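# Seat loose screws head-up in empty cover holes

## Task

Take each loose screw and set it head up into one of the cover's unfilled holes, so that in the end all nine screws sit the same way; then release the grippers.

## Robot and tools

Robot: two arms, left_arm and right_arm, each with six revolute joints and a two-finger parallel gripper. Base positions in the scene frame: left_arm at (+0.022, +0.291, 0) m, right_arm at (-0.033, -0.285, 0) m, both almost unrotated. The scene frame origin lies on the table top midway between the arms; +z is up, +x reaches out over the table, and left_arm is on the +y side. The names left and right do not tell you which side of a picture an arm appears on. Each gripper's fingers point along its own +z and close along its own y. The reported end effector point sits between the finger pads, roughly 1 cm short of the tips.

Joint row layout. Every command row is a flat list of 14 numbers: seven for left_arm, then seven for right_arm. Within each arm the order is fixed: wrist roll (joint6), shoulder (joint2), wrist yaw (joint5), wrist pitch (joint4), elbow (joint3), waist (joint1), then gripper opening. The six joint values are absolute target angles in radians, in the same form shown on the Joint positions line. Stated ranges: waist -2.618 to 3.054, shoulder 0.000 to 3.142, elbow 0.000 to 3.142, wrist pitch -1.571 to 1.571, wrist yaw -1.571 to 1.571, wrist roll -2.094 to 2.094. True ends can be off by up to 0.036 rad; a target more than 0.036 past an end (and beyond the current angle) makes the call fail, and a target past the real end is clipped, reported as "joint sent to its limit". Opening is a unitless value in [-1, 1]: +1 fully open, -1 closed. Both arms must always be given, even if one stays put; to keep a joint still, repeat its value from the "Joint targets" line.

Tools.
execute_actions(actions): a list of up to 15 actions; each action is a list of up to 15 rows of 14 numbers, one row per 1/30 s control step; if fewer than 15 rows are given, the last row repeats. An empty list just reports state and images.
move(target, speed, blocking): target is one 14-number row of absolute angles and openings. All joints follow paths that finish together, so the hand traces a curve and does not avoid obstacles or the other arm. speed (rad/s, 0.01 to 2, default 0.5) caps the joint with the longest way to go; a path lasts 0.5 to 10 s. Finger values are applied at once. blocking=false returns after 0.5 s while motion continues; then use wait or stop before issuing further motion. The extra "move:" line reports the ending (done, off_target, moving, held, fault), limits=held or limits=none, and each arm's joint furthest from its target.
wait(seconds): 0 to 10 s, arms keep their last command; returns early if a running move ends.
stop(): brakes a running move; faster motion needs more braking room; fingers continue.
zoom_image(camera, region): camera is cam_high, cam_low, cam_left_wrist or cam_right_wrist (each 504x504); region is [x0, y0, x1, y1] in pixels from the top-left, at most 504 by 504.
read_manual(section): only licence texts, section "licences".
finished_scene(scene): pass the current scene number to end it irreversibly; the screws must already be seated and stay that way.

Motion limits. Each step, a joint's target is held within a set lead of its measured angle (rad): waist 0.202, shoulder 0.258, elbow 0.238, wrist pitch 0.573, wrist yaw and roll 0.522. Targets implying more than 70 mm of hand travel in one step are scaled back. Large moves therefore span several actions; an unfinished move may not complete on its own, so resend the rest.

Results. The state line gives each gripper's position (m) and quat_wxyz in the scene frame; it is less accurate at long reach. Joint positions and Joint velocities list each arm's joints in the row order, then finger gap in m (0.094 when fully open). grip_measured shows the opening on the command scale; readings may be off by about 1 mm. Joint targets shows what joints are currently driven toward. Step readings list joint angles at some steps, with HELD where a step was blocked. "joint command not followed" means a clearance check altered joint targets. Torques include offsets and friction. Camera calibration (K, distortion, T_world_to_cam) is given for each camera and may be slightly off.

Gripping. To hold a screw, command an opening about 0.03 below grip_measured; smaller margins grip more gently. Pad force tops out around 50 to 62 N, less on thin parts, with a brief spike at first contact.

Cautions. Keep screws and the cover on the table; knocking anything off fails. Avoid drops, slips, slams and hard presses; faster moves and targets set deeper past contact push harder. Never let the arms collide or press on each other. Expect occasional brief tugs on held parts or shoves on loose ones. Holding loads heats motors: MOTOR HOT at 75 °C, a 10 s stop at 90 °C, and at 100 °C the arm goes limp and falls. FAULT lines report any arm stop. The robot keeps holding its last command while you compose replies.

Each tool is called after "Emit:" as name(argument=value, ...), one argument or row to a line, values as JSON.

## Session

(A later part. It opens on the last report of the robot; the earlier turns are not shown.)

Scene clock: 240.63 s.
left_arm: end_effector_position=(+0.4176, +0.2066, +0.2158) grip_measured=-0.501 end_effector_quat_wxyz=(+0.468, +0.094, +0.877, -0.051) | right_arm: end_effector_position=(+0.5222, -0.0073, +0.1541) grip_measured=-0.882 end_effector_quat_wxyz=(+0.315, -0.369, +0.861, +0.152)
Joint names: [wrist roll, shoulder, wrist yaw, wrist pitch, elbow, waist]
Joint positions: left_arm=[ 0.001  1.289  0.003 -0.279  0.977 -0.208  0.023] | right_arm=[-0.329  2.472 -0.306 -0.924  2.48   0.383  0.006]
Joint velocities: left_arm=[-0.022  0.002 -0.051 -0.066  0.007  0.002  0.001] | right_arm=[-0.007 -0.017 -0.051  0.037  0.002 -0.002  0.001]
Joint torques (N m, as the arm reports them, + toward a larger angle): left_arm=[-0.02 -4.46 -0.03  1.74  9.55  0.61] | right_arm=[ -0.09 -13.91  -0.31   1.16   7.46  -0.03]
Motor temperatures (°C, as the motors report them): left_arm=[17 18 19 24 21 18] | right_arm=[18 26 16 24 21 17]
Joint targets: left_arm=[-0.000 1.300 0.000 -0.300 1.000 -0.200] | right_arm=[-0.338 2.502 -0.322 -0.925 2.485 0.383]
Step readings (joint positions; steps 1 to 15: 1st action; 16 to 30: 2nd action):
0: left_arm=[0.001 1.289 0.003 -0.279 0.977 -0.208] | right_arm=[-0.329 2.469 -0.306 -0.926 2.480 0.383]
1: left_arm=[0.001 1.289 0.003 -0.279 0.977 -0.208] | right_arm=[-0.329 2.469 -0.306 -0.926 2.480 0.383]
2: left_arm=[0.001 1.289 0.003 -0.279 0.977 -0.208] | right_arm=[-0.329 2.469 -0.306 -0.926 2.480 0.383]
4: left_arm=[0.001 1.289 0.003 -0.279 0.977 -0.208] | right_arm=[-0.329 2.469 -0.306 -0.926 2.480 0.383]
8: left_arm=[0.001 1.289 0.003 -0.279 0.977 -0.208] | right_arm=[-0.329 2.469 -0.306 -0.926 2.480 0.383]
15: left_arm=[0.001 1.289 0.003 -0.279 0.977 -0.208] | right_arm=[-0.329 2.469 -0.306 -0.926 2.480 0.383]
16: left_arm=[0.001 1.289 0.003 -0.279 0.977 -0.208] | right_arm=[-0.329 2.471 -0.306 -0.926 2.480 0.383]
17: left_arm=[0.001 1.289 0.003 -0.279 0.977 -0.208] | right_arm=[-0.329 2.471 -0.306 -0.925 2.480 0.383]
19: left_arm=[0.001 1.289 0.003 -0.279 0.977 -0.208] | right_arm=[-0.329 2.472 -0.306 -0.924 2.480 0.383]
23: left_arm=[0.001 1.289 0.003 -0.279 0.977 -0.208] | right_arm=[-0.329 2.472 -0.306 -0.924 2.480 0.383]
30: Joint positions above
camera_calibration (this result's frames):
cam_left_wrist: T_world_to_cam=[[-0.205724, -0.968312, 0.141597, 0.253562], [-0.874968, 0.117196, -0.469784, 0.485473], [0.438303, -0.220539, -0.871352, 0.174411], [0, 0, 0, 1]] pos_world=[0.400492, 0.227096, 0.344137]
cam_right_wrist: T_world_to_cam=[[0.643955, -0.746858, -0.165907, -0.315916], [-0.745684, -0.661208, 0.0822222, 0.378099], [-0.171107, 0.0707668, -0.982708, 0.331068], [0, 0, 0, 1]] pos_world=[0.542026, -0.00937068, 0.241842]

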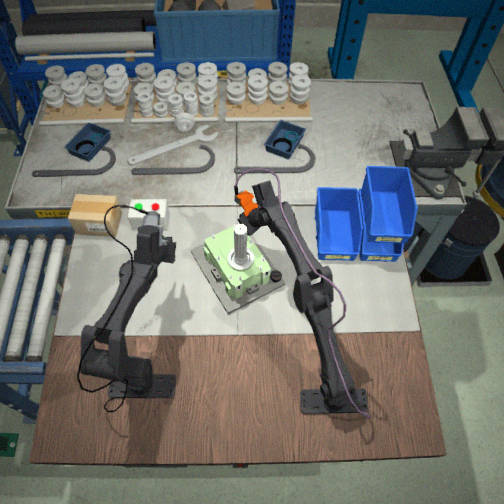

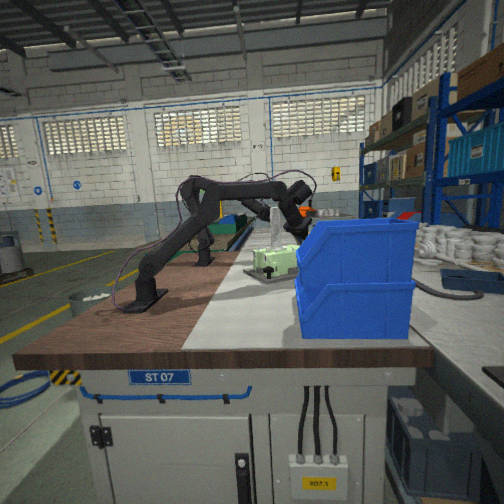

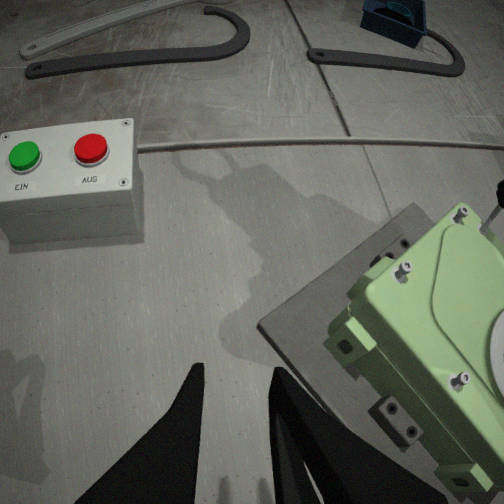

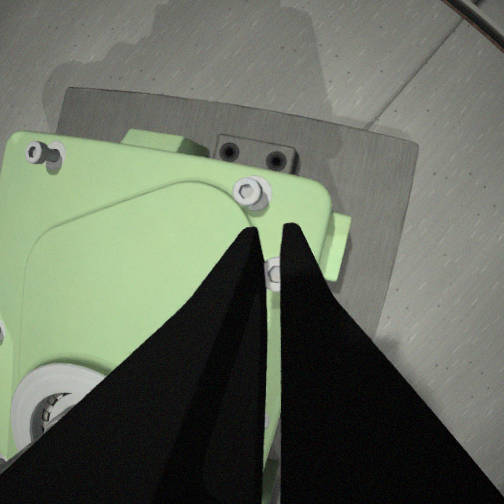

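Emit:
execute_actions(
  actions=[
    [[0,1.3,0,-0.3,1.0,-0.2,-0.5,-0.338,2.485,-0.322,-0.945,2.485,0.383,-0.895]],
    [[0,1.3,0,-0.3,1.0,-0.2,-0.5,-0.338,2.485,-0.322,-0.96,2.485,0.383,-0.895]],
    [[0,1.3,0,-0.3,1.0,-0.2,-0.5,-0.338,2.5,-0.322,-0.96,2.485,0.383,-0.895]],
  ],
)

Emit:
zoom_image(
  camera="cam_left_wrist",
  region=[424,180,504,260],
)

Scene clock: 244.13 s.
left_arm: end_effector_position=(+0.4176, +0.2066, +0.2158) grip_measured=-0.501 end_effector_quat_wxyz=(+0.468, +0.094, +0.877, -0.051) | right_arm: end_effector_position=(+0.5219, -0.0074, +0.1539) grip_measured=-0.882 end_effector_quat_wxyz=(+0.314, -0.369, +0.862, +0.152)
Joint names: [wrist roll, shoulder, wrist yaw, wrist pitch, elbow, waist]
Joint positions: left_arm=[ 0.001  1.289  0.003 -0.279  0.977 -0.208  0.023] | right_arm=[-0.329  2.472 -0.306 -0.925  2.48   0.383  0.006]
Joint velocities: left_arm=[-0.022  0.007  0.007  0.022  0.002 -0.007 -0.001] | right_arm=[-0.051  0.002 -0.081 -0.051  0.002 -0.007 -0.   ]
Joint torques (N m, as the arm reports them, + toward a larger angle): left_arm=[ 0.   -4.57  0.    1.74  9.44  0.63] | right_arm=[ -0.08 -14.09  -0.3    0.88   7.45  -0.03]
Motor temperatures (°C, as the motors report them): left_arm=[17 18 19 24 21 18] | right_arm=[18 26 16 24 21 17]
Joint targets: left_arm=[0.000 1.300 0.000 -0.300 1.000 -0.200] | right_arm=[-0.338 2.500 -0.322 -0.960 2.485 0.383]
Step readings (joint positions; steps 1 to 15: 1st action; 16 to 30: 2nd action; 31 to 45: 3rd action):
0: left_arm=[0.001 1.289 0.003 -0.279 0.977 -0.208] | right_arm=[-0.329 2.472 -0.306 -0.924 2.480 0.383]
1: left_arm=[0.001 1.289 0.003 -0.279 0.977 -0.208] | right_arm=[-0.329 2.472 -0.306 -0.924 2.480 0.383]
2: left_arm=[0.001 1.289 0.003 -0.279 0.977 -0.208] | right_arm=[-0.329 2.472 -0.306 -0.924 2.480 0.383]
4: left_arm=[0.001 1.289 0.003 -0.279 0.977 -0.208] | right_arm=[-0.329 2.472 -0.306 -0.924 2.480 0.383]
8: left_arm=[0.001 1.289 0.003 -0.279 0.977 -0.208] | right_arm=[-0.329 2.472 -0.306 -0.924 2.480 0.383]
15: left_arm=[0.001 1.289 0.003 -0.279 0.977 -0.208] | right_arm=[-0.329 2.472 -0.306 -0.924 2.480 0.383]
16: left_arm=[0.001 1.289 0.003 -0.279 0.977 -0.208] | right_arm=[-0.329 2.472 -0.306 -0.925 2.480 0.383]
17: left_arm=[0.001 1.289 0.003 -0.279 0.977 -0.208] | right_arm=[-0.329 2.472 -0.306 -0.925 2.480 0.383]
19: left_arm=[0.001 1.289 0.003 -0.279 0.977 -0.208] | right_arm=[-0.329 2.472 -0.306 -0.925 2.480 0.383]
23: left_arm=[0.001 1.289 0.003 -0.279 0.977 -0.208] | right_arm=[-0.329 2.472 -0.306 -0.925 2.480 0.383]
30: left_arm=[0.001 1.289 0.003 -0.279 0.977 -0.208] | right_arm=[-0.329 2.472 -0.306 -0.925 2.480 0.383]
31: left_arm=[0.001 1.289 0.003 -0.279 0.977 -0.208] | right_arm=[-0.329 2.472 -0.306 -0.925 2.480 0.383]
32: left_arm=[0.001 1.289 0.003 -0.279 0.977 -0.208] | right_arm=[-0.329 2.472 -0.306 -0.925 2.480 0.383]
34: left_arm=[0.001 1.289 0.003 -0.279 0.977 -0.208] | right_arm=[-0.329 2.472 -0.306 -0.925 2.480 0.383]
38: left_arm=[0.001 1.289 0.003 -0.279 0.977 -0.208] | right_arm=[-0.329 2.472 -0.306 -0.925 2.480 0.383]
45: Joint positions above
camera_calibration (this result's frames):
cam_left_wrist: T_world_to_cam=[[-0.205724, -0.968312, 0.141597, 0.253562], [-0.874968, 0.117196, -0.469784, 0.485473], [0.438303, -0.220539, -0.871352, 0.174411], [0, 0, 0, 1]] pos_world=[0.400492, 0.227096, 0.344137]
cam_right_wrist: T_world_to_cam=[[0.643719, -0.746951, -0.166403, -0.315659], [-0.745566, -0.661161, 0.0836506, 0.377564], [-0.172502, 0.0702171, -0.982503, 0.331502], [0, 0, 0, 1]] pos_world=[0.54188, -0.00942833, 0.241591]

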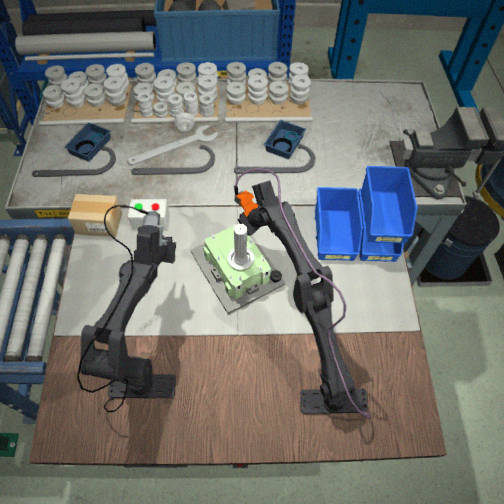

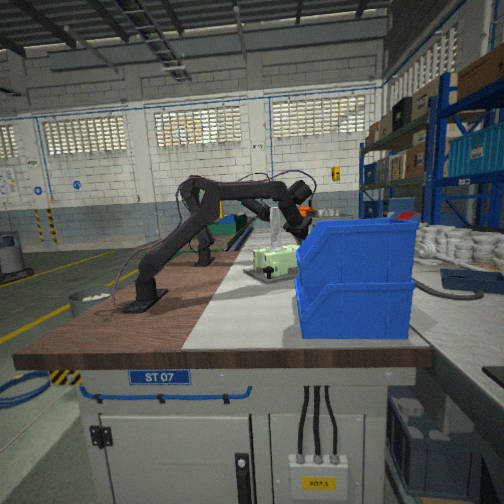

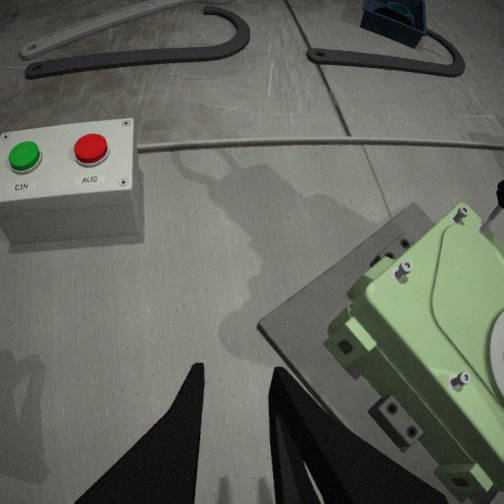

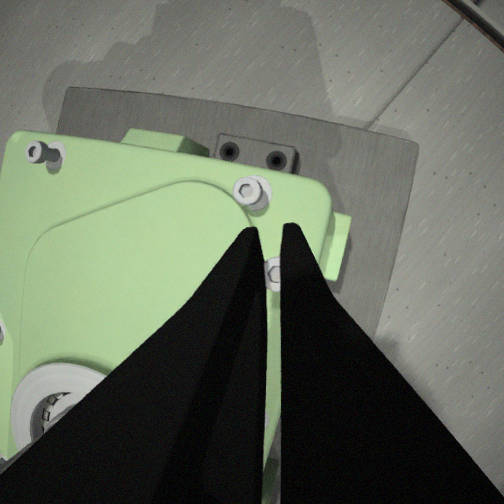

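Region (424, 180, 504, 260) of cam_left_wrist's 504x504 image, scaled by 6.300, with more detail than that image has.

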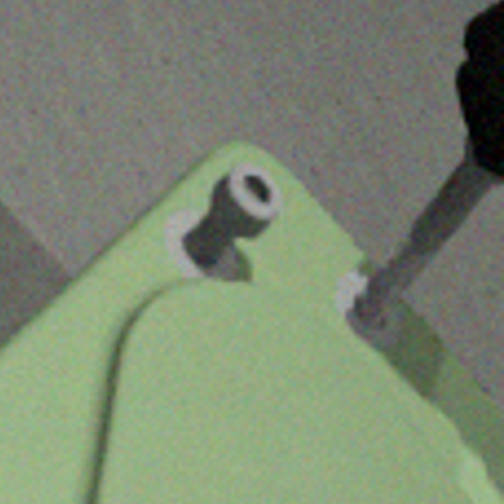

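Emit:
execute_actions(
  actions=[
    [[0,1.3,0,-0.3,1.0,-0.2,-0.5,-0.338,2.462,-0.306,-0.955,2.485,0.383,-0.9]],
    [[0,1.3,0,-0.3,1.0,-0.2,-0.5,-0.338,2.452,-0.306,-0.955,2.485,0.383,-0.9]],
  ],
)

Emit:
zoom_image(
  camera="cam_left_wrist",
  region=[454,190,504,240],
)

Emit:
zoom_image(
  camera="cam_right_wrist",
  region=[200,160,350,310],
)

Scene clock: 246.50 s.
left_arm: end_effector_position=(+0.4176, +0.2066, +0.2158) grip_measured=-0.501 end_effector_quat_wxyz=(+0.468, +0.094, +0.877, -0.051) | right_arm: end_effector_position=(+0.5212, -0.0080, +0.1541) grip_measured=-0.885 end_effector_quat_wxyz=(+0.313, -0.369, +0.862, +0.151)
Joint names: [wrist roll, shoulder, wrist yaw, wrist pitch, elbow, waist]
Joint positions: left_arm=[ 0.001  1.289  0.003 -0.279  0.977 -0.208  0.023] | right_arm=[-0.329  2.47  -0.304 -0.93   2.48   0.383  0.005]
Joint velocities: left_arm=[-0.051  0.007 -0.007 -0.066  0.017  0.007 -0.   ] | right_arm=[-0.022 -0.007 -0.037  0.037  0.007  0.007 -0.   ]
Joint torques (N m, as the arm reports them, + toward a larger angle): left_arm=[-0.02 -4.55 -0.02  1.78  9.41  0.55] | right_arm=[ -0.08 -18.19  -0.17   0.95   7.48  -0.01]
Motor temperatures (°C, as the motors report them): left_arm=[17 18 19 24 21 18] | right_arm=[18 27 16 24 21 17]
Joint targets: left_arm=[0.000 1.300 0.000 -0.300 1.000 -0.200] | right_arm=[-0.338 2.452 -0.306 -0.955 2.485 0.383]
Step readings (joint positions; steps 1 to 15: 1st action; 16 to 30: 2nd action):
0: left_arm=[0.001 1.289 0.003 -0.279 0.977 -0.208] | right_arm=[-0.329 2.472 -0.306 -0.925 2.480 0.383]
1: left_arm=[0.001 1.289 0.003 -0.279 0.977 -0.208] | right_arm=[-0.329 2.472 -0.306 -0.925 2.480 0.383]
2: left_arm=[0.001 1.289 0.003 -0.279 0.977 -0.208] | right_arm=[-0.329 2.472 -0.306 -0.925 2.480 0.383]
4: left_arm=[0.001 1.289 0.003 -0.279 0.977 -0.208] | right_arm=[-0.329 2.472 -0.306 -0.925 2.480 0.383]
8: left_arm=[0.001 1.289 0.003 -0.279 0.977 -0.208] | right_arm=[-0.329 2.472 -0.306 -0.925 2.480 0.383]
15: left_arm=[0.001 1.289 0.003 -0.279 0.977 -0.208] | right_arm=[-0.329 2.472 -0.306 -0.925 2.480 0.383]
16: left_arm=[0.001 1.289 0.003 -0.279 0.977 -0.208] | right_arm=[-0.329 2.471 -0.306 -0.925 2.480 0.383]
17: left_arm=[0.001 1.289 0.003 -0.279 0.977 -0.208] | right_arm=[-0.329 2.470 -0.305 -0.927 2.480 0.383]
19: left_arm=[0.001 1.289 0.003 -0.279 0.977 -0.208] | right_arm=[-0.329 2.470 -0.304 -0.929 2.480 0.383]
23: left_arm=[0.001 1.289 0.003 -0.279 0.977 -0.208] | right_arm=[-0.329 2.470 -0.304 -0.930 2.480 0.383]
30: Joint positions above
camera_calibration (this result's frames):
cam_left_wrist: T_world_to_cam=[[-0.205724, -0.968312, 0.141597, 0.253562], [-0.874968, 0.117196, -0.469784, 0.485473], [0.438303, -0.220539, -0.871352, 0.174411], [0, 0, 0, 1]] pos_world=[0.400492, 0.227096, 0.344137]
cam_right_wrist: T_world_to_cam=[[0.64232, -0.748311, -0.165699, -0.315109], [-0.746298, -0.659885, 0.0871278, 0.376476], [-0.174541, 0.067697, -0.98232, 0.332595], [0, 0, 0, 1]] pos_world=[0.541415, -0.00988513, 0.2417]

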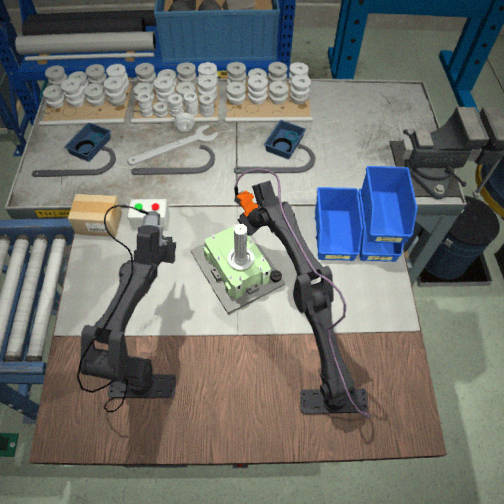

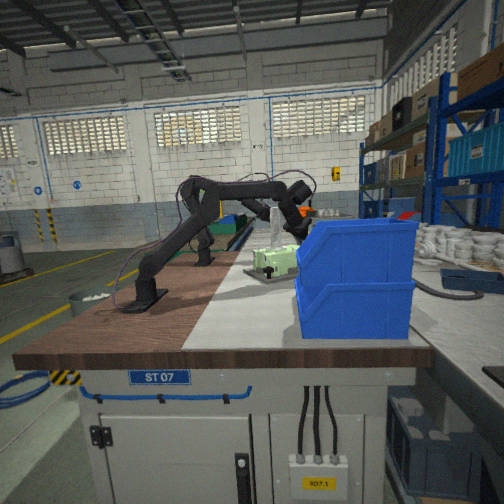

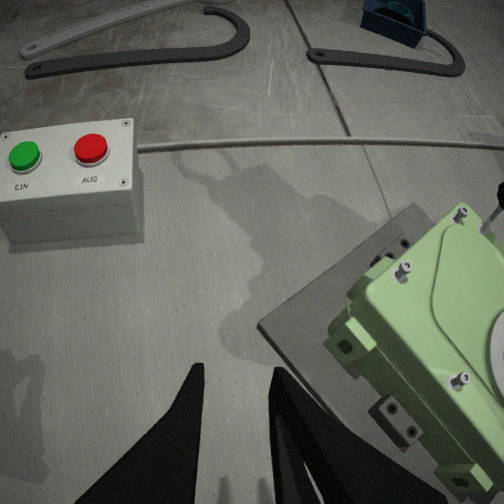

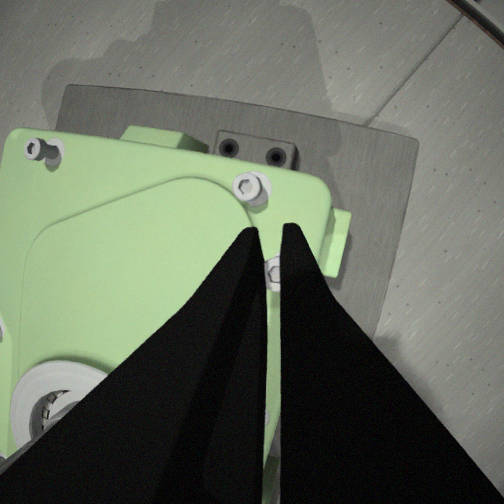

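Region (454, 190, 504, 240) of cam_left_wrist's 504x504 image, scaled by 10.080, with more detail than that image has.

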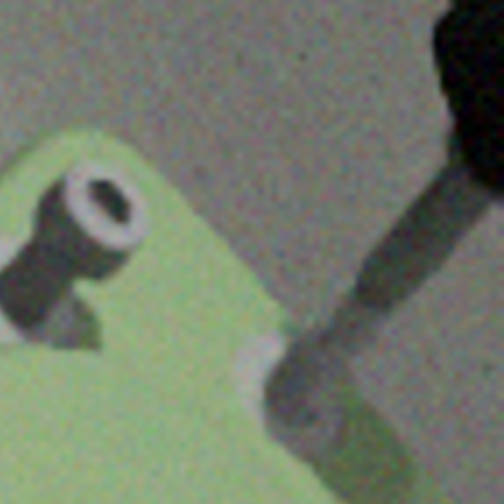

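Region (200, 160, 350, 310) of cam_right_wrist's 504x504 image, scaled by 3.360, with more detail than that image has.

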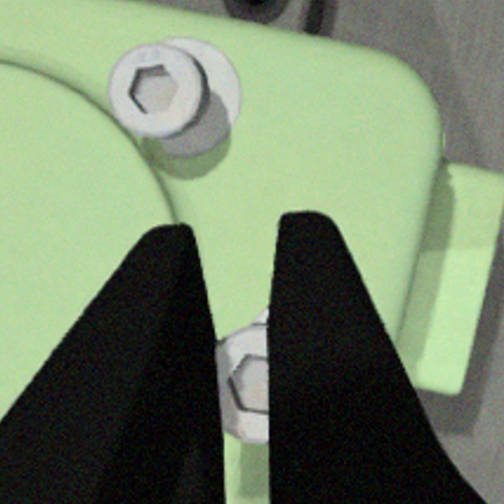

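Emit:
execute_actions(
  actions=[
    [[0,1.3,0,-0.3,1.0,-0.2,-0.5,-0.338,2.446,-0.3,-0.955,2.485,0.383,-0.9]],
    [[0,1.3,0,-0.3,1.0,-0.2,-0.5,-0.338,2.446,-0.3,-0.955,2.485,0.383,-0.9]],
  ],
)

Emit:
zoom_image(
  camera="cam_left_wrist",
  region=[454,190,504,240],
)

Emit:
zoom_image(
  camera="cam_right_wrist",
  region=[200,160,350,310],
)

Scene clock: 248.90 s.
left_arm: end_effector_position=(+0.4176, +0.2066, +0.2158) grip_measured=-0.501 end_effector_quat_wxyz=(+0.468, +0.094, +0.877, -0.051) | right_arm: end_effector_position=(+0.5210, -0.0085, +0.1537) grip_measured=-0.885 end_effector_quat_wxyz=(+0.312, -0.368, +0.863, +0.150)
Joint names: [wrist roll, shoulder, wrist yaw, wrist pitch, elbow, waist]
Joint positions: left_arm=[ 0.001  1.289  0.003 -0.279  0.977 -0.208  0.023] | right_arm=[-0.329  2.47  -0.302 -0.932  2.48   0.383  0.005]
Joint velocities: left_arm=[-0.051 -0.002  0.051 -0.066  0.012 -0.037 -0.   ] | right_arm=[ 0.022 -0.007  0.037 -0.007  0.007  0.007  0.   ]
Joint torques (N m, as the arm reports them, + toward a larger angle): left_arm=[-0.04 -4.45 -0.04  1.73  9.26  0.49] | right_arm=[ -0.09 -18.74  -0.13   0.97   7.45  -0.02]
Motor temperatures (°C, as the motors report them): left_arm=[17 18 19 24 21 18] | right_arm=[18 27 16 24 21 17]
Joint targets: left_arm=[-0.000 1.300 -0.000 -0.300 1.000 -0.200] | right_arm=[-0.338 2.446 -0.300 -0.955 2.485 0.383]
Step readings (joint positions; steps 1 to 15: 1st action; 16 to 30: 2nd action):
0: left_arm=[0.001 1.289 0.003 -0.279 0.977 -0.208] | right_arm=[-0.329 2.470 -0.304 -0.930 2.480 0.383]
1: left_arm=[0.001 1.289 0.003 -0.279 0.977 -0.208] | right_arm=[-0.329 2.470 -0.303 -0.930 2.480 0.383]
2: left_arm=[0.001 1.289 0.003 -0.279 0.977 -0.208] | right_arm=[-0.329 2.470 -0.303 -0.930 2.480 0.383]
4: left_arm=[0.001 1.289 0.003 -0.279 0.977 -0.208] | right_arm=[-0.329 2.470 -0.302 -0.931 2.480 0.383]
8: left_arm=[0.001 1.289 0.003 -0.279 0.977 -0.208] | right_arm=[-0.329 2.470 -0.302 -0.932 2.480 0.383]
15: left_arm=[0.001 1.289 0.003 -0.279 0.977 -0.208] | right_arm=[-0.329 2.470 -0.302 -0.932 2.480 0.383]
16: left_arm=[0.001 1.289 0.003 -0.279 0.977 -0.208] | right_arm=[-0.329 2.470 -0.302 -0.932 2.480 0.383]
17: left_arm=[0.001 1.289 0.003 -0.279 0.977 -0.208] | right_arm=[-0.329 2.470 -0.302 -0.932 2.480 0.383]
19: left_arm=[0.001 1.289 0.003 -0.279 0.977 -0.208] | right_arm=[-0.329 2.470 -0.302 -0.932 2.480 0.383]
23: left_arm=[0.001 1.289 0.003 -0.279 0.977 -0.208] | right_arm=[-0.329 2.470 -0.302 -0.932 2.480 0.383]
30: Joint positions above
camera_calibration (this result's frames):
cam_left_wrist: T_world_to_cam=[[-0.205724, -0.968312, 0.141597, 0.253562], [-0.874968, 0.117196, -0.469784, 0.485473], [0.438303, -0.220539, -0.871352, 0.174411], [0, 0, 0, 1]] pos_world=[0.400492, 0.227096, 0.344137]
cam_right_wrist: T_world_to_cam=[[0.641195, -0.749424, -0.165022, -0.314886], [-0.74692, -0.658824, 0.0897869, 0.375972], [-0.176009, 0.0656874, -0.982194, 0.332906], [0, 0, 0, 1]] pos_world=[0.541319, -0.0101514, 0.241258]

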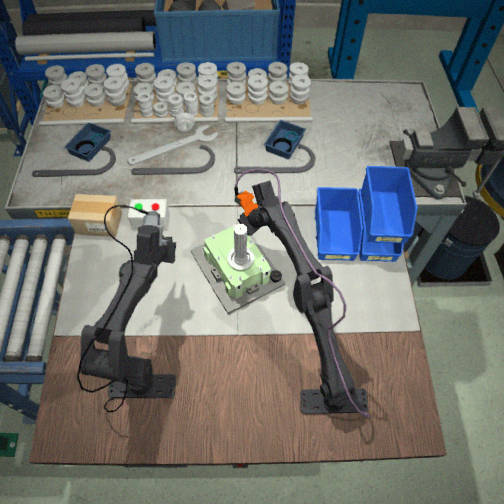

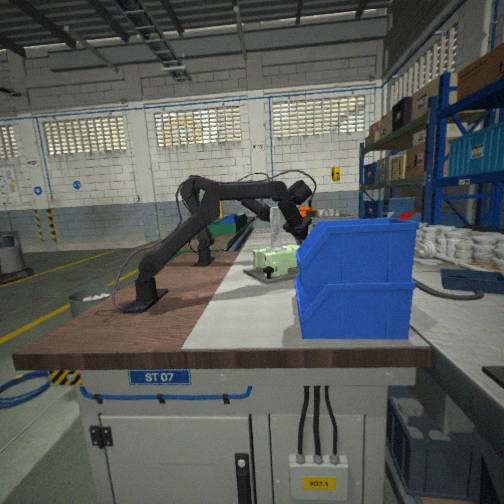

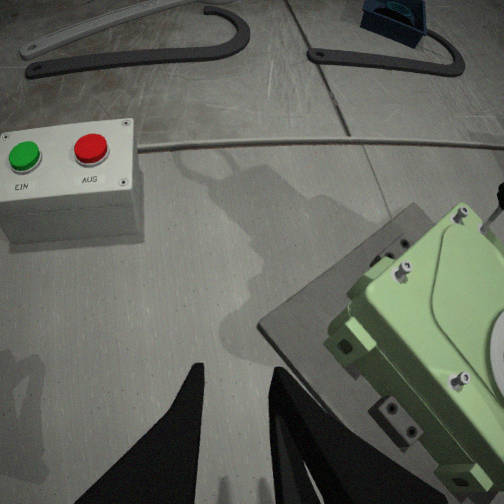

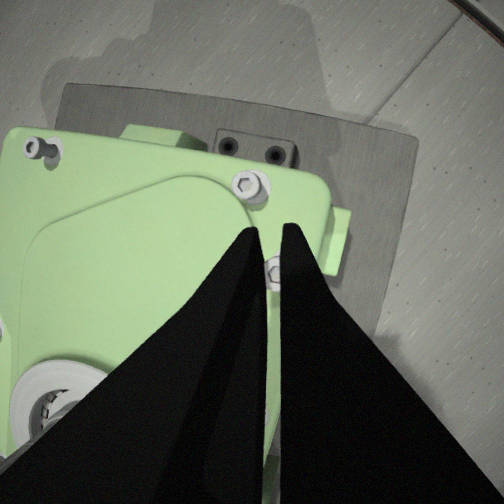

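Region (454, 190, 504, 240) of cam_left_wrist's 504x504 image, scaled by 10.080, with more detail than that image has.

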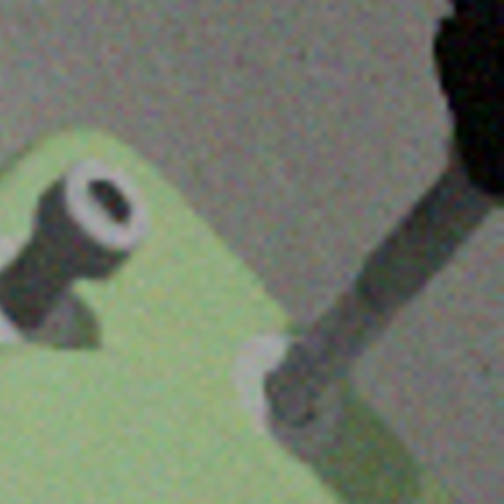

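Region (200, 160, 350, 310) of cam_right_wrist's 504x504 image, scaled by 3.360, with more detail than that image has.

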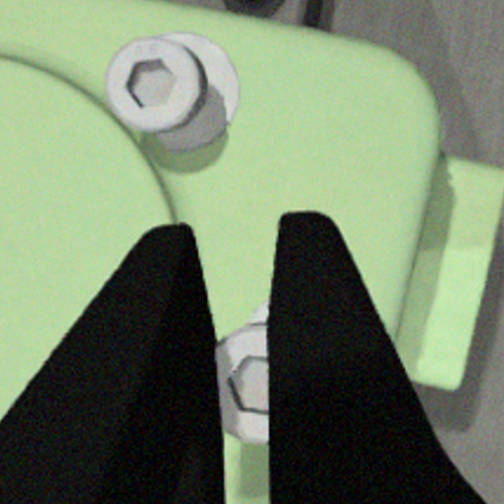

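It's sliding; continue back with wrist pitch.

Emit:
execute_actions(
  actions=[
    [[0,1.3,0,-0.3,1.0,-0.2,-0.5,-0.338,2.455,-0.296,-0.968,2.485,0.383,-0.9]],
    [[0,1.3,0,-0.3,1.0,-0.2,-0.5,-0.338,2.455,-0.296,-0.975,2.485,0.383,-0.9]],
  ],
)

Emit:
zoom_image(
  camera="cam_left_wrist",
  region=[454,190,504,240],
)

Scene clock: 251.17 s.
left_arm: end_effector_position=(+0.4176, +0.2066, +0.2158) grip_measured=-0.501 end_effector_quat_wxyz=(+0.468, +0.094, +0.877, -0.051) | right_arm: end_effector_position=(+0.5195, -0.0101, +0.1518) grip_measured=-0.885 end_effector_quat_wxyz=(+0.307, -0.367, +0.866, +0.147)
Joint names: [wrist roll, shoulder, wrist yaw, wrist pitch, elbow, waist]
Joint positions: left_arm=[ 0.001  1.289  0.003 -0.279  0.977 -0.208  0.023] | right_arm=[-0.329  2.47  -0.296 -0.943  2.48   0.383  0.005]
Joint velocities: left_arm=[-0.051 -0.002  0.007 -0.022 -0.002 -0.027  0.   ] | right_arm=[-0.081 -0.002  0.051 -0.022 -0.007 -0.012 -0.   ]
Joint torques (N m, as the arm reports them, + toward a larger angle): left_arm=[-0.02 -4.28 -0.02  1.74  9.3   0.45] | right_arm=[ -0.09 -17.92  -0.15   0.88   7.44  -0.01]
Motor temperatures (°C, as the motors report them): left_arm=[17 18 19 24 21 18] | right_arm=[18 28 16 24 21 17]
Joint targets: left_arm=[-0.000 1.300 -0.000 -0.300 1.000 -0.200] | right_arm=[-0.338 2.455 -0.296 -0.975 2.485 0.383]
Step readings (joint positions; steps 1 to 15: 1st action; 16 to 30: 2nd action):
0: left_arm=[0.001 1.289 0.003 -0.279 0.977 -0.208] | right_arm=[-0.329 2.470 -0.302 -0.932 2.480 0.383]
1: left_arm=[0.001 1.289 0.003 -0.279 0.977 -0.208] | right_arm=[-0.329 2.470 -0.301 -0.933 2.480 0.383]
2: left_arm=[0.001 1.289 0.003 -0.279 0.977 -0.208] | right_arm=[-0.329 2.470 -0.300 -0.935 2.480 0.383]
4: left_arm=[0.001 1.289 0.003 -0.279 0.977 -0.208] | right_arm=[-0.329 2.470 -0.299 -0.938 2.480 0.383]
8: left_arm=[0.001 1.289 0.003 -0.279 0.977 -0.208] | right_arm=[-0.329 2.470 -0.298 -0.939 2.480 0.383]
15: left_arm=[0.001 1.289 0.003 -0.279 0.977 -0.208] | right_arm=[-0.329 2.470 -0.298 -0.940 2.480 0.383]
16: left_arm=[0.001 1.289 0.003 -0.279 0.977 -0.208] | right_arm=[-0.329 2.470 -0.298 -0.940 2.480 0.383]
17: left_arm=[0.001 1.289 0.003 -0.279 0.977 -0.208] | right_arm=[-0.329 2.470 -0.297 -0.941 2.480 0.383]
19: left_arm=[0.001 1.289 0.003 -0.279 0.977 -0.208] | right_arm=[-0.329 2.470 -0.297 -0.943 2.480 0.383]
23: left_arm=[0.001 1.289 0.003 -0.279 0.977 -0.208] | right_arm=[-0.329 2.470 -0.296 -0.943 2.480 0.383]
30: Joint positions above
camera_calibration (this result's frames):
cam_left_wrist: T_world_to_cam=[[-0.205724, -0.968312, 0.141597, 0.253562], [-0.874968, 0.117196, -0.469784, 0.485473], [0.438303, -0.220539, -0.871352, 0.174411], [0, 0, 0, 1]] pos_world=[0.400492, 0.227096, 0.344137]
cam_right_wrist: T_world_to_cam=[[0.63714, -0.75301, -0.164402, -0.313479], [-0.748315, -0.655447, 0.102049, 0.372812], [-0.184601, 0.0580053, -0.9811, 0.335109], [0, 0, 0, 1]] pos_world=[0.540572, -0.0111319, 0.239193]

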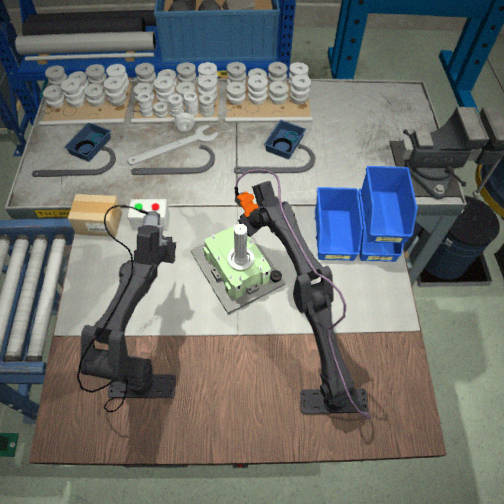

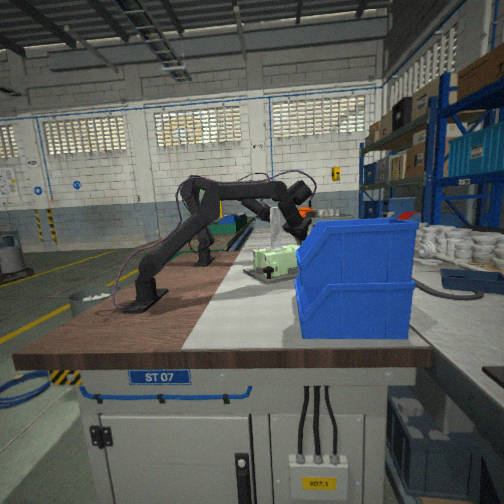

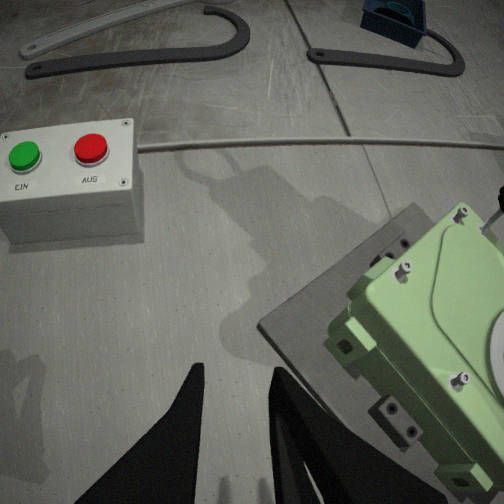

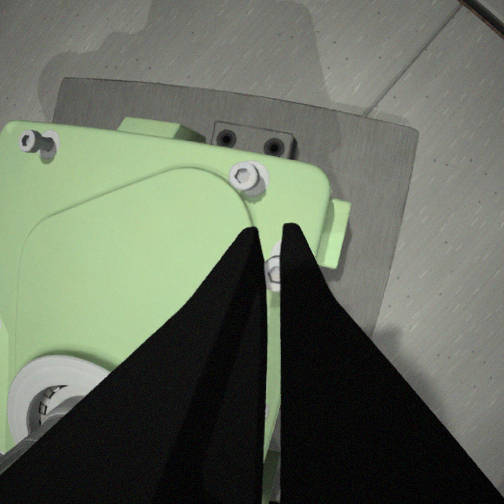

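Region (454, 190, 504, 240) of cam_left_wrist's 504x504 image, scaled by 10.080, with more detail than that image has.

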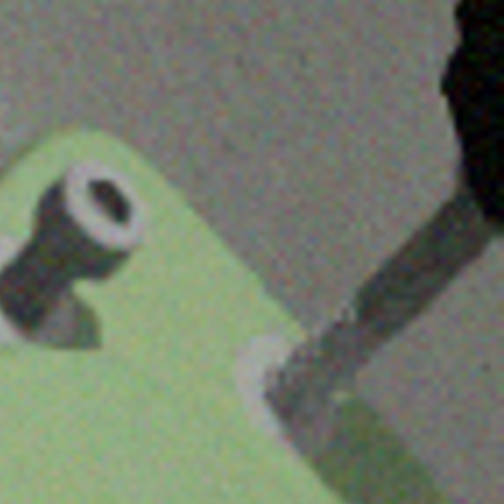

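Now in and aligned; relax and push down.

Emit:
execute_actions(
  actions=[
    [[0,1.3,0,-0.3,1.0,-0.2,-0.5,-0.338,2.485,-0.305,-0.95,2.485,0.383,-0.897]],
    [[0,1.3,0,-0.3,1.0,-0.2,-0.5,-0.338,2.502,-0.305,-0.945,2.485,0.383,-0.897]],
  ],
)

Emit:
zoom_image(
  camera="cam_left_wrist",
  region=[454,190,504,240],
)

Scene clock: 253.63 s.
left_arm: end_effector_position=(+0.4176, +0.2066, +0.2158) grip_measured=-0.501 end_effector_quat_wxyz=(+0.468, +0.094, +0.877, -0.051) | right_arm: end_effector_position=(+0.5204, -0.0098, +0.1436) grip_measured=-0.885 end_effector_quat_wxyz=(+0.301, -0.367, +0.868, +0.147)
Joint names: [wrist roll, shoulder, wrist yaw, wrist pitch, elbow, waist]
Joint positions: left_arm=[ 0.001  1.289  0.003 -0.279  0.977 -0.208  0.023] | right_arm=[-0.329  2.485 -0.296 -0.94   2.48   0.383  0.005]
Joint velocities: left_arm=[-0.007 -0.012 -0.081 -0.007  0.002  0.017  0.   ] | right_arm=[-0.066 -0.007 -0.154 -0.037 -0.007 -0.002 -0.   ]
Joint torques (N m, as the arm reports them, + toward a larger angle): left_arm=[-0.03 -4.4  -0.02  1.7   9.45  0.61] | right_arm=[ -0.1  -15.16  -0.23   1.08   7.46  -0.07]
Motor temperatures (°C, as the motors report them): left_arm=[17 18 19 24 21 18] | right_arm=[18 28 16 24 21 17]
Joint targets: left_arm=[-0.000 1.300 0.000 -0.300 1.000 -0.200] | right_arm=[-0.338 2.502 -0.305 -0.945 2.485 0.383]
Step readings (joint positions; steps 1 to 15: 1st action; 16 to 30: 2nd action):
0: left_arm=[0.001 1.289 0.003 -0.279 0.977 -0.208] | right_arm=[-0.329 2.470 -0.296 -0.944 2.480 0.383]
1: left_arm=[0.001 1.289 0.003 -0.279 0.977 -0.208] | right_arm=[-0.329 2.470 -0.296 -0.943 2.480 0.383]
2: left_arm=[0.001 1.289 0.003 -0.279 0.977 -0.208] | right_arm=[-0.329 2.470 -0.296 -0.943 2.480 0.383]
4: left_arm=[0.001 1.289 0.003 -0.279 0.977 -0.208] | right_arm=[-0.329 2.470 -0.296 -0.943 2.480 0.383]
8: left_arm=[0.001 1.289 0.003 -0.279 0.977 -0.208] | right_arm=[-0.329 2.470 -0.296 -0.943 2.480 0.383]
15: left_arm=[0.001 1.289 0.003 -0.279 0.977 -0.208] | right_arm=[-0.329 2.470 -0.296 -0.943 2.480 0.383]
16: left_arm=[0.001 1.289 0.003 -0.279 0.977 -0.208] | right_arm=[-0.329 2.471 -0.296 -0.943 2.480 0.383]
17: left_arm=[0.001 1.289 0.003 -0.279 0.977 -0.208] | right_arm=[-0.329 2.472 -0.296 -0.941 2.480 0.383]
19: left_arm=[0.001 1.289 0.003 -0.279 0.977 -0.208] | right_arm=[-0.329 2.476 -0.296 -0.940 2.480 0.383]
23: left_arm=[0.001 1.289 0.003 -0.279 0.977 -0.208] | right_arm=[-0.329 2.484 -0.296 -0.940 2.480 0.383]
30: Joint positions above
camera_calibration (this result's frames):
cam_left_wrist: T_world_to_cam=[[-0.205724, -0.968312, 0.141597, 0.253562], [-0.874968, 0.117196, -0.469784, 0.485473], [0.438303, -0.220539, -0.871352, 0.174411], [0, 0, 0, 1]] pos_world=[0.400492, 0.227096, 0.344137]
cam_right_wrist: T_world_to_cam=[[0.63537, -0.753707, -0.168016, -0.313712], [-0.747171, -0.654997, 0.11276, 0.372467], [-0.195038, 0.0538929, -0.979314, 0.332362], [0, 0, 0, 1]] pos_world=[0.542443, -0.0103946, 0.230779]

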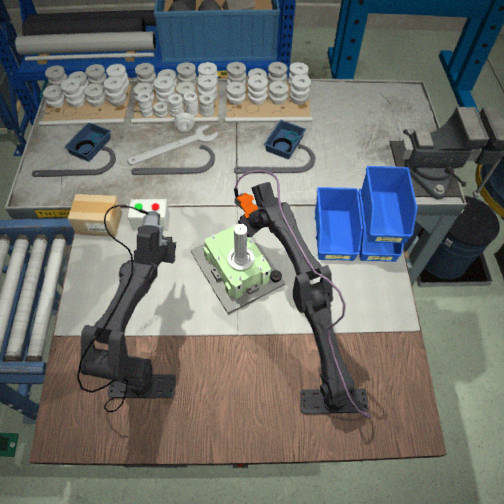

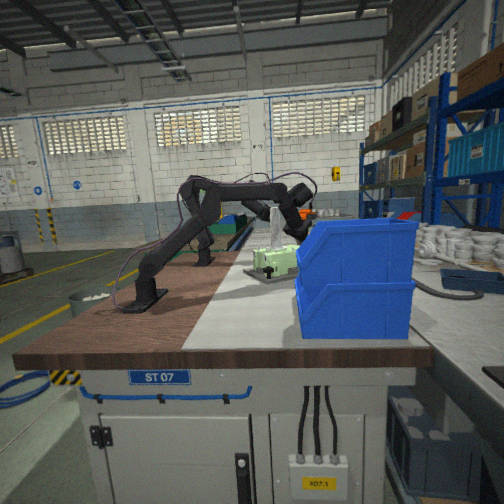

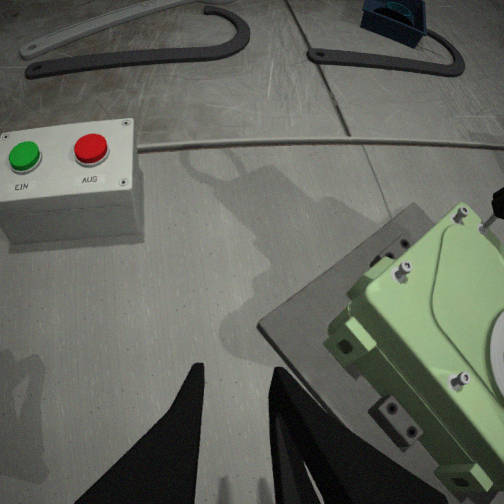

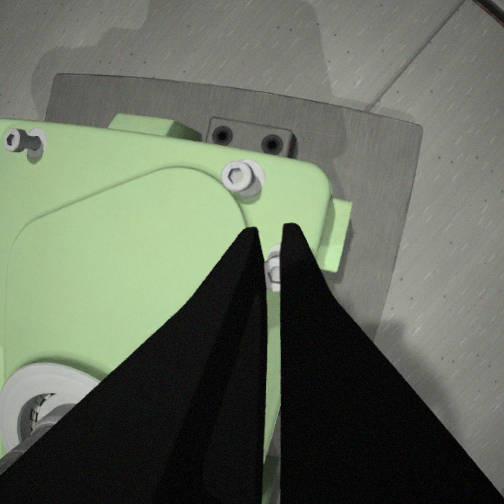

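Region (454, 190, 504, 240) of cam_left_wrist's 504x504 image, scaled by 10.080, with more detail than that image has.

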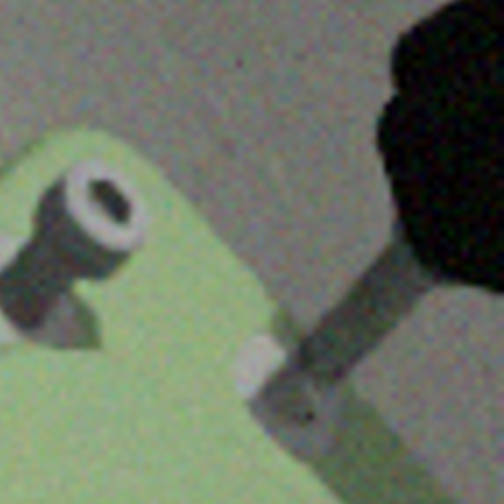

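Inserted. Release and lift.

Emit:
execute_actions(
  actions=[
    [[0,1.3,0,-0.3,1.0,-0.2,-0.5,-0.338,2.49,-0.3,-0.945,2.485,0.383,-0.85]],
    [[0,1.3,0,-0.3,1.0,-0.2,-0.5,-0.338,2.48,-0.3,-0.945,2.485,0.383,-0.65]],
  ],
)

Emit:
move(
  target=[0,1.3,0,-0.3,1.0,-0.2,-0.5,-0.338,2.36,-0.3,-0.96,2.485,0.37,-0.65],
  speed=0.2,
)

Emit:
zoom_image(
  camera="cam_left_wrist",
  region=[424,180,504,260],
)

Scene clock: 256.40 s.
left_arm: end_effector_position=(+0.4176, +0.2066, +0.2158) grip_measured=-0.501 end_effector_quat_wxyz=(+0.468, +0.094, +0.877, -0.051) | right_arm: end_effector_position=(+0.5203, -0.0098, +0.1435) grip_measured=-0.652 end_effector_quat_wxyz=(+0.301, -0.367, +0.868, +0.147)
Joint names: [wrist roll, shoulder, wrist yaw, wrist pitch, elbow, waist]
Joint positions: left_arm=[ 0.001  1.289  0.003 -0.279  0.977 -0.208  0.023] | right_arm=[-0.329  2.485 -0.296 -0.941  2.48   0.383  0.016]
Joint velocities: left_arm=[ 0.007 -0.012  0.037 -0.037  0.017 -0.007 -0.   ] | right_arm=[-0.007 -0.002  0.095 -0.037  0.002 -0.002 -0.001]
Joint torques (N m, as the arm reports them, + toward a larger angle): left_arm=[-0.04 -4.45 -0.04  1.76  9.43  0.54] | right_arm=[ -0.08 -17.07  -0.2    1.11   7.48   0.03]
Motor temperatures (°C, as the motors report them): left_arm=[17 18 19 24 21 18] | right_arm=[18 28 16 24 21 17]
Joint targets: left_arm=[-0.000 1.300 0.000 -0.300 1.000 -0.200] | right_arm=[-0.338 2.480 -0.300 -0.945 2.485 0.383]
Step readings (joint positions; steps 1 to 15: 1st action; 16 to 30: 2nd action):
0: left_arm=[0.001 1.289 0.003 -0.279 0.977 -0.208] | right_arm=[-0.329 2.485 -0.296 -0.940 2.480 0.383]
1: left_arm=[0.001 1.289 0.003 -0.279 0.977 -0.208] | right_arm=[-0.329 2.485 -0.296 -0.941 2.480 0.383]
2: left_arm=[0.001 1.289 0.003 -0.279 0.977 -0.208] | right_arm=[-0.329 2.485 -0.296 -0.941 2.480 0.383]
4: left_arm=[0.001 1.289 0.003 -0.279 0.977 -0.208] | right_arm=[-0.329 2.485 -0.296 -0.941 2.480 0.383]
8: left_arm=[0.001 1.289 0.003 -0.279 0.977 -0.208] | right_arm=[-0.329 2.485 -0.296 -0.941 2.480 0.383]
15: left_arm=[0.001 1.289 0.003 -0.279 0.977 -0.208] | right_arm=[-0.329 2.485 -0.296 -0.941 2.480 0.383]
16: left_arm=[0.001 1.289 0.003 -0.279 0.977 -0.208] | right_arm=[-0.329 2.485 -0.296 -0.941 2.480 0.383]
17: left_arm=[0.001 1.289 0.003 -0.279 0.977 -0.208] | right_arm=[-0.329 2.485 -0.296 -0.941 2.480 0.383]
19: left_arm=[0.001 1.289 0.003 -0.279 0.977 -0.208] | right_arm=[-0.329 2.485 -0.296 -0.941 2.480 0.383]
23: left_arm=[0.001 1.289 0.003 -0.279 0.977 -0.208] | right_arm=[-0.329 2.485 -0.296 -0.941 2.480 0.383]
30: Joint positions above
camera_calibration (this result's frames):
cam_left_wrist: T_world_to_cam=[[-0.205724, -0.968312, 0.141597, 0.253562], [-0.874968, 0.117196, -0.469784, 0.485473], [0.438303, -0.220539, -0.871352, 0.174411], [0, 0, 0, 1]] pos_world=[0.400492, 0.227096, 0.344137]
cam_right_wrist: T_world_to_cam=[[0.635311, -0.753731, -0.168137, -0.31365], [-0.747131, -0.654981, 0.113116, 0.372332], [-0.195386, 0.053756, -0.979252, 0.332468], [0, 0, 0, 1]] pos_world=[0.542405, -0.0104097, 0.230717]

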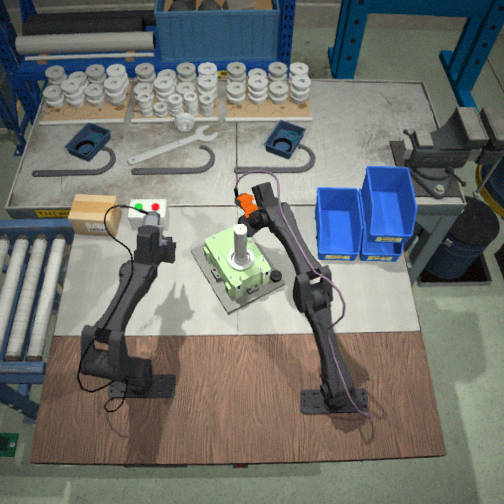

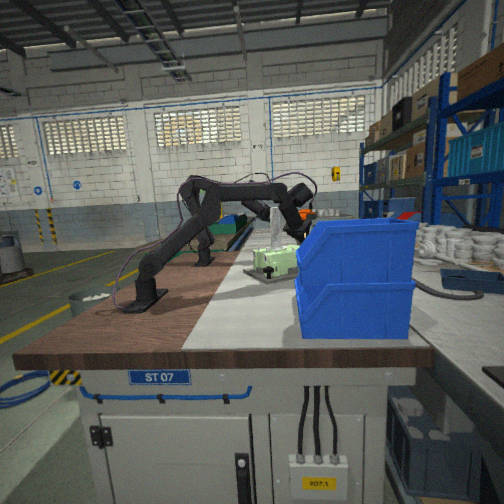

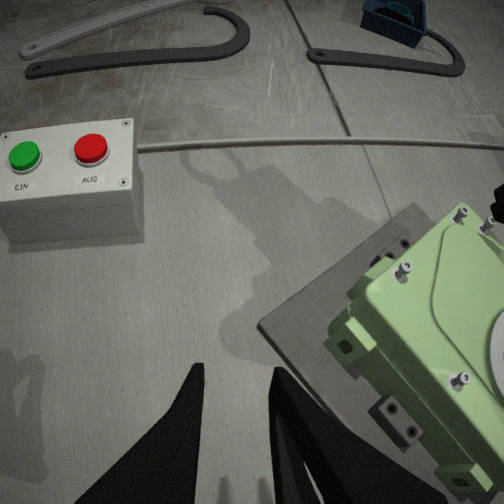

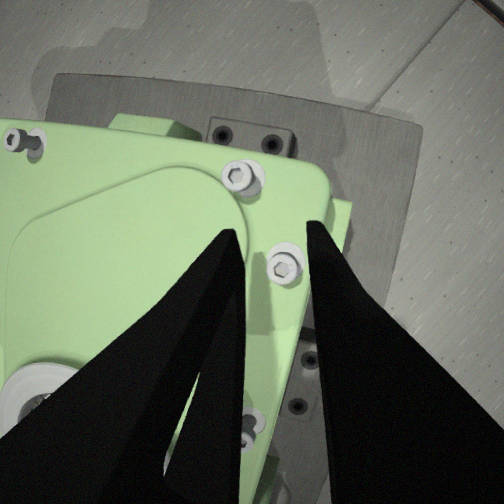

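Scene clock: 257.53 s.
left_arm: end_effector_position=(+0.4176, +0.2066, +0.2158) grip_measured=-0.501 end_effector_quat_wxyz=(+0.468, +0.094, +0.877, -0.051) | right_arm: end_effector_position=(+0.5133, -0.0126, +0.2108) grip_measured=-0.652 end_effector_quat_wxyz=(+0.352, -0.368, +0.848, +0.146)
Joint names: [wrist roll, shoulder, wrist yaw, wrist pitch, elbow, waist]
Joint positions: left_arm=[ 0.001  1.289  0.003 -0.278  0.977 -0.208  0.023] | right_arm=[-0.329  2.37  -0.296 -0.945  2.48   0.383  0.016]
Joint velocities: left_arm=[ 0.007 -0.022  0.007  0.051 -0.007 -0.007  0.   ] | right_arm=[-0.007 -0.002 -0.007 -0.051  0.022  0.007 -0.001]
Joint torques (N m, as the arm reports them, + toward a larger angle): left_arm=[-0.04 -4.4  -0.08  1.72  9.21  0.65] | right_arm=[ -0.09 -16.7   -0.18   1.15   7.35  -1.11]
Motor temperatures (°C, as the motors report them): left_arm=[17 18 19 24 21 18] | right_arm=[18 28 16 24 21 17]
Joint targets: left_arm=[-0.000 1.300 -0.000 -0.300 1.000 -0.200] | right_arm=[-0.338 2.360 -0.300 -0.960 2.485 0.370]
move: off_target (left_arm); limits=none; left_arm: farthest joint: the elbow, 0.023 radians from its target (0.023 radians at the start); right_arm: farthest joint: the wrist pitch, 0.015 radians from its target (0.019 radians at the start)
camera_calibration (this result's frames):
cam_left_wrist: T_world_to_cam=[[-0.205777, -0.968301, 0.141597, 0.25357], [-0.874792, 0.117158, -0.470119, 0.485563], [0.438628, -0.220608, -0.87117, 0.174294], [0, 0, 0, 1]] pos_world=[0.400496, 0.227095, 0.344207]
cam_right_wrist: T_world_to_cam=[[0.650744, -0.74765, -0.132483, -0.315316], [-0.753427, -0.657462, 0.00953298, 0.38268], [-0.0942301, 0.0936131, -0.991139, 0.348217], [0, 0, 0, 1]] pos_world=[0.526323, -0.0167461, 0.299709]

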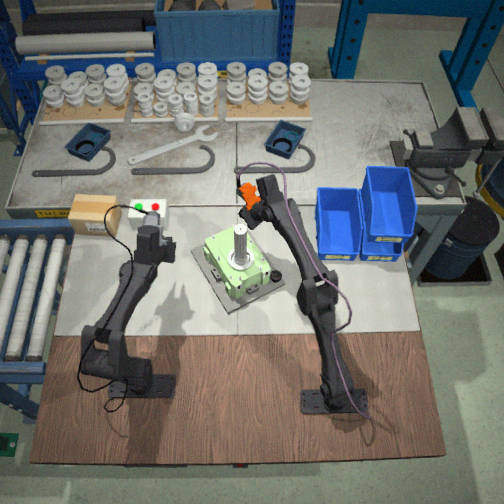

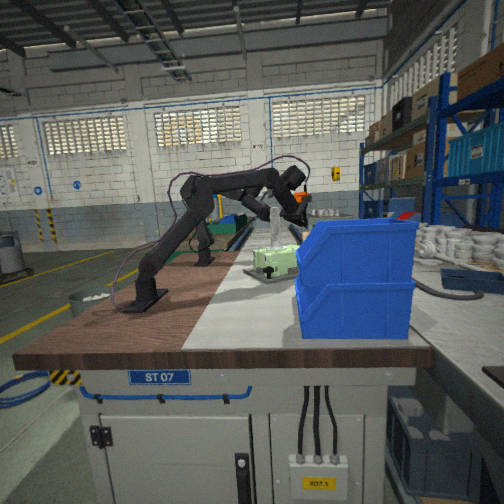

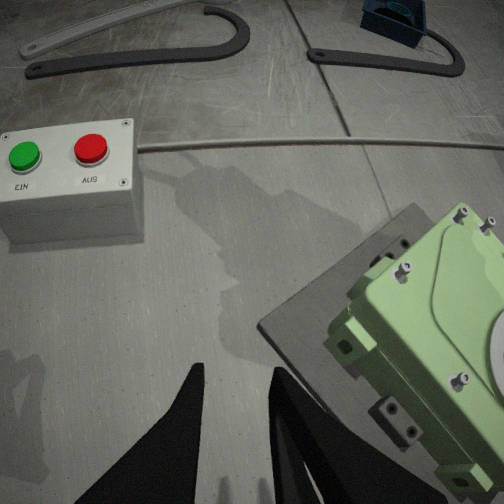

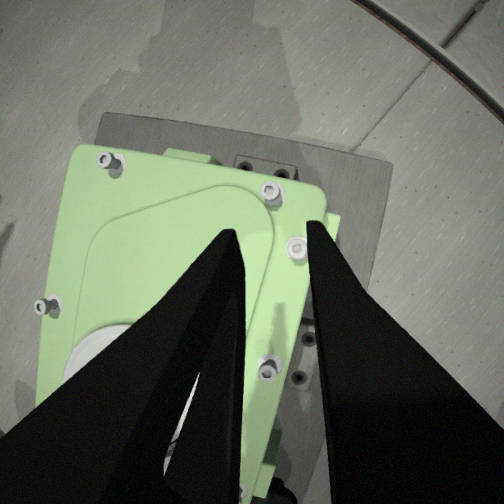

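Region (424, 180, 504, 260) of cam_left_wrist's 504x504 image, scaled by 6.300, with more detail than that image has.

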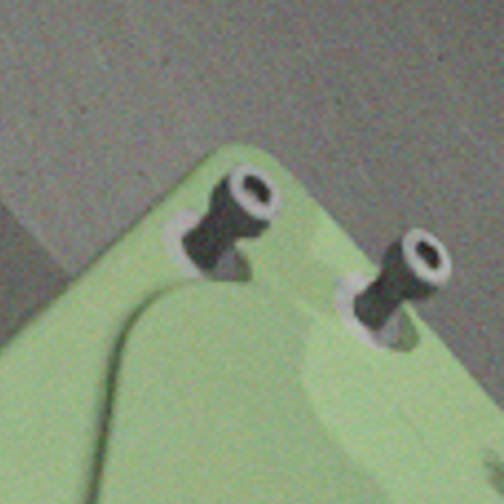

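Emit:
finished_scene(
  scene=2,
)

The scene is finished: the task was done.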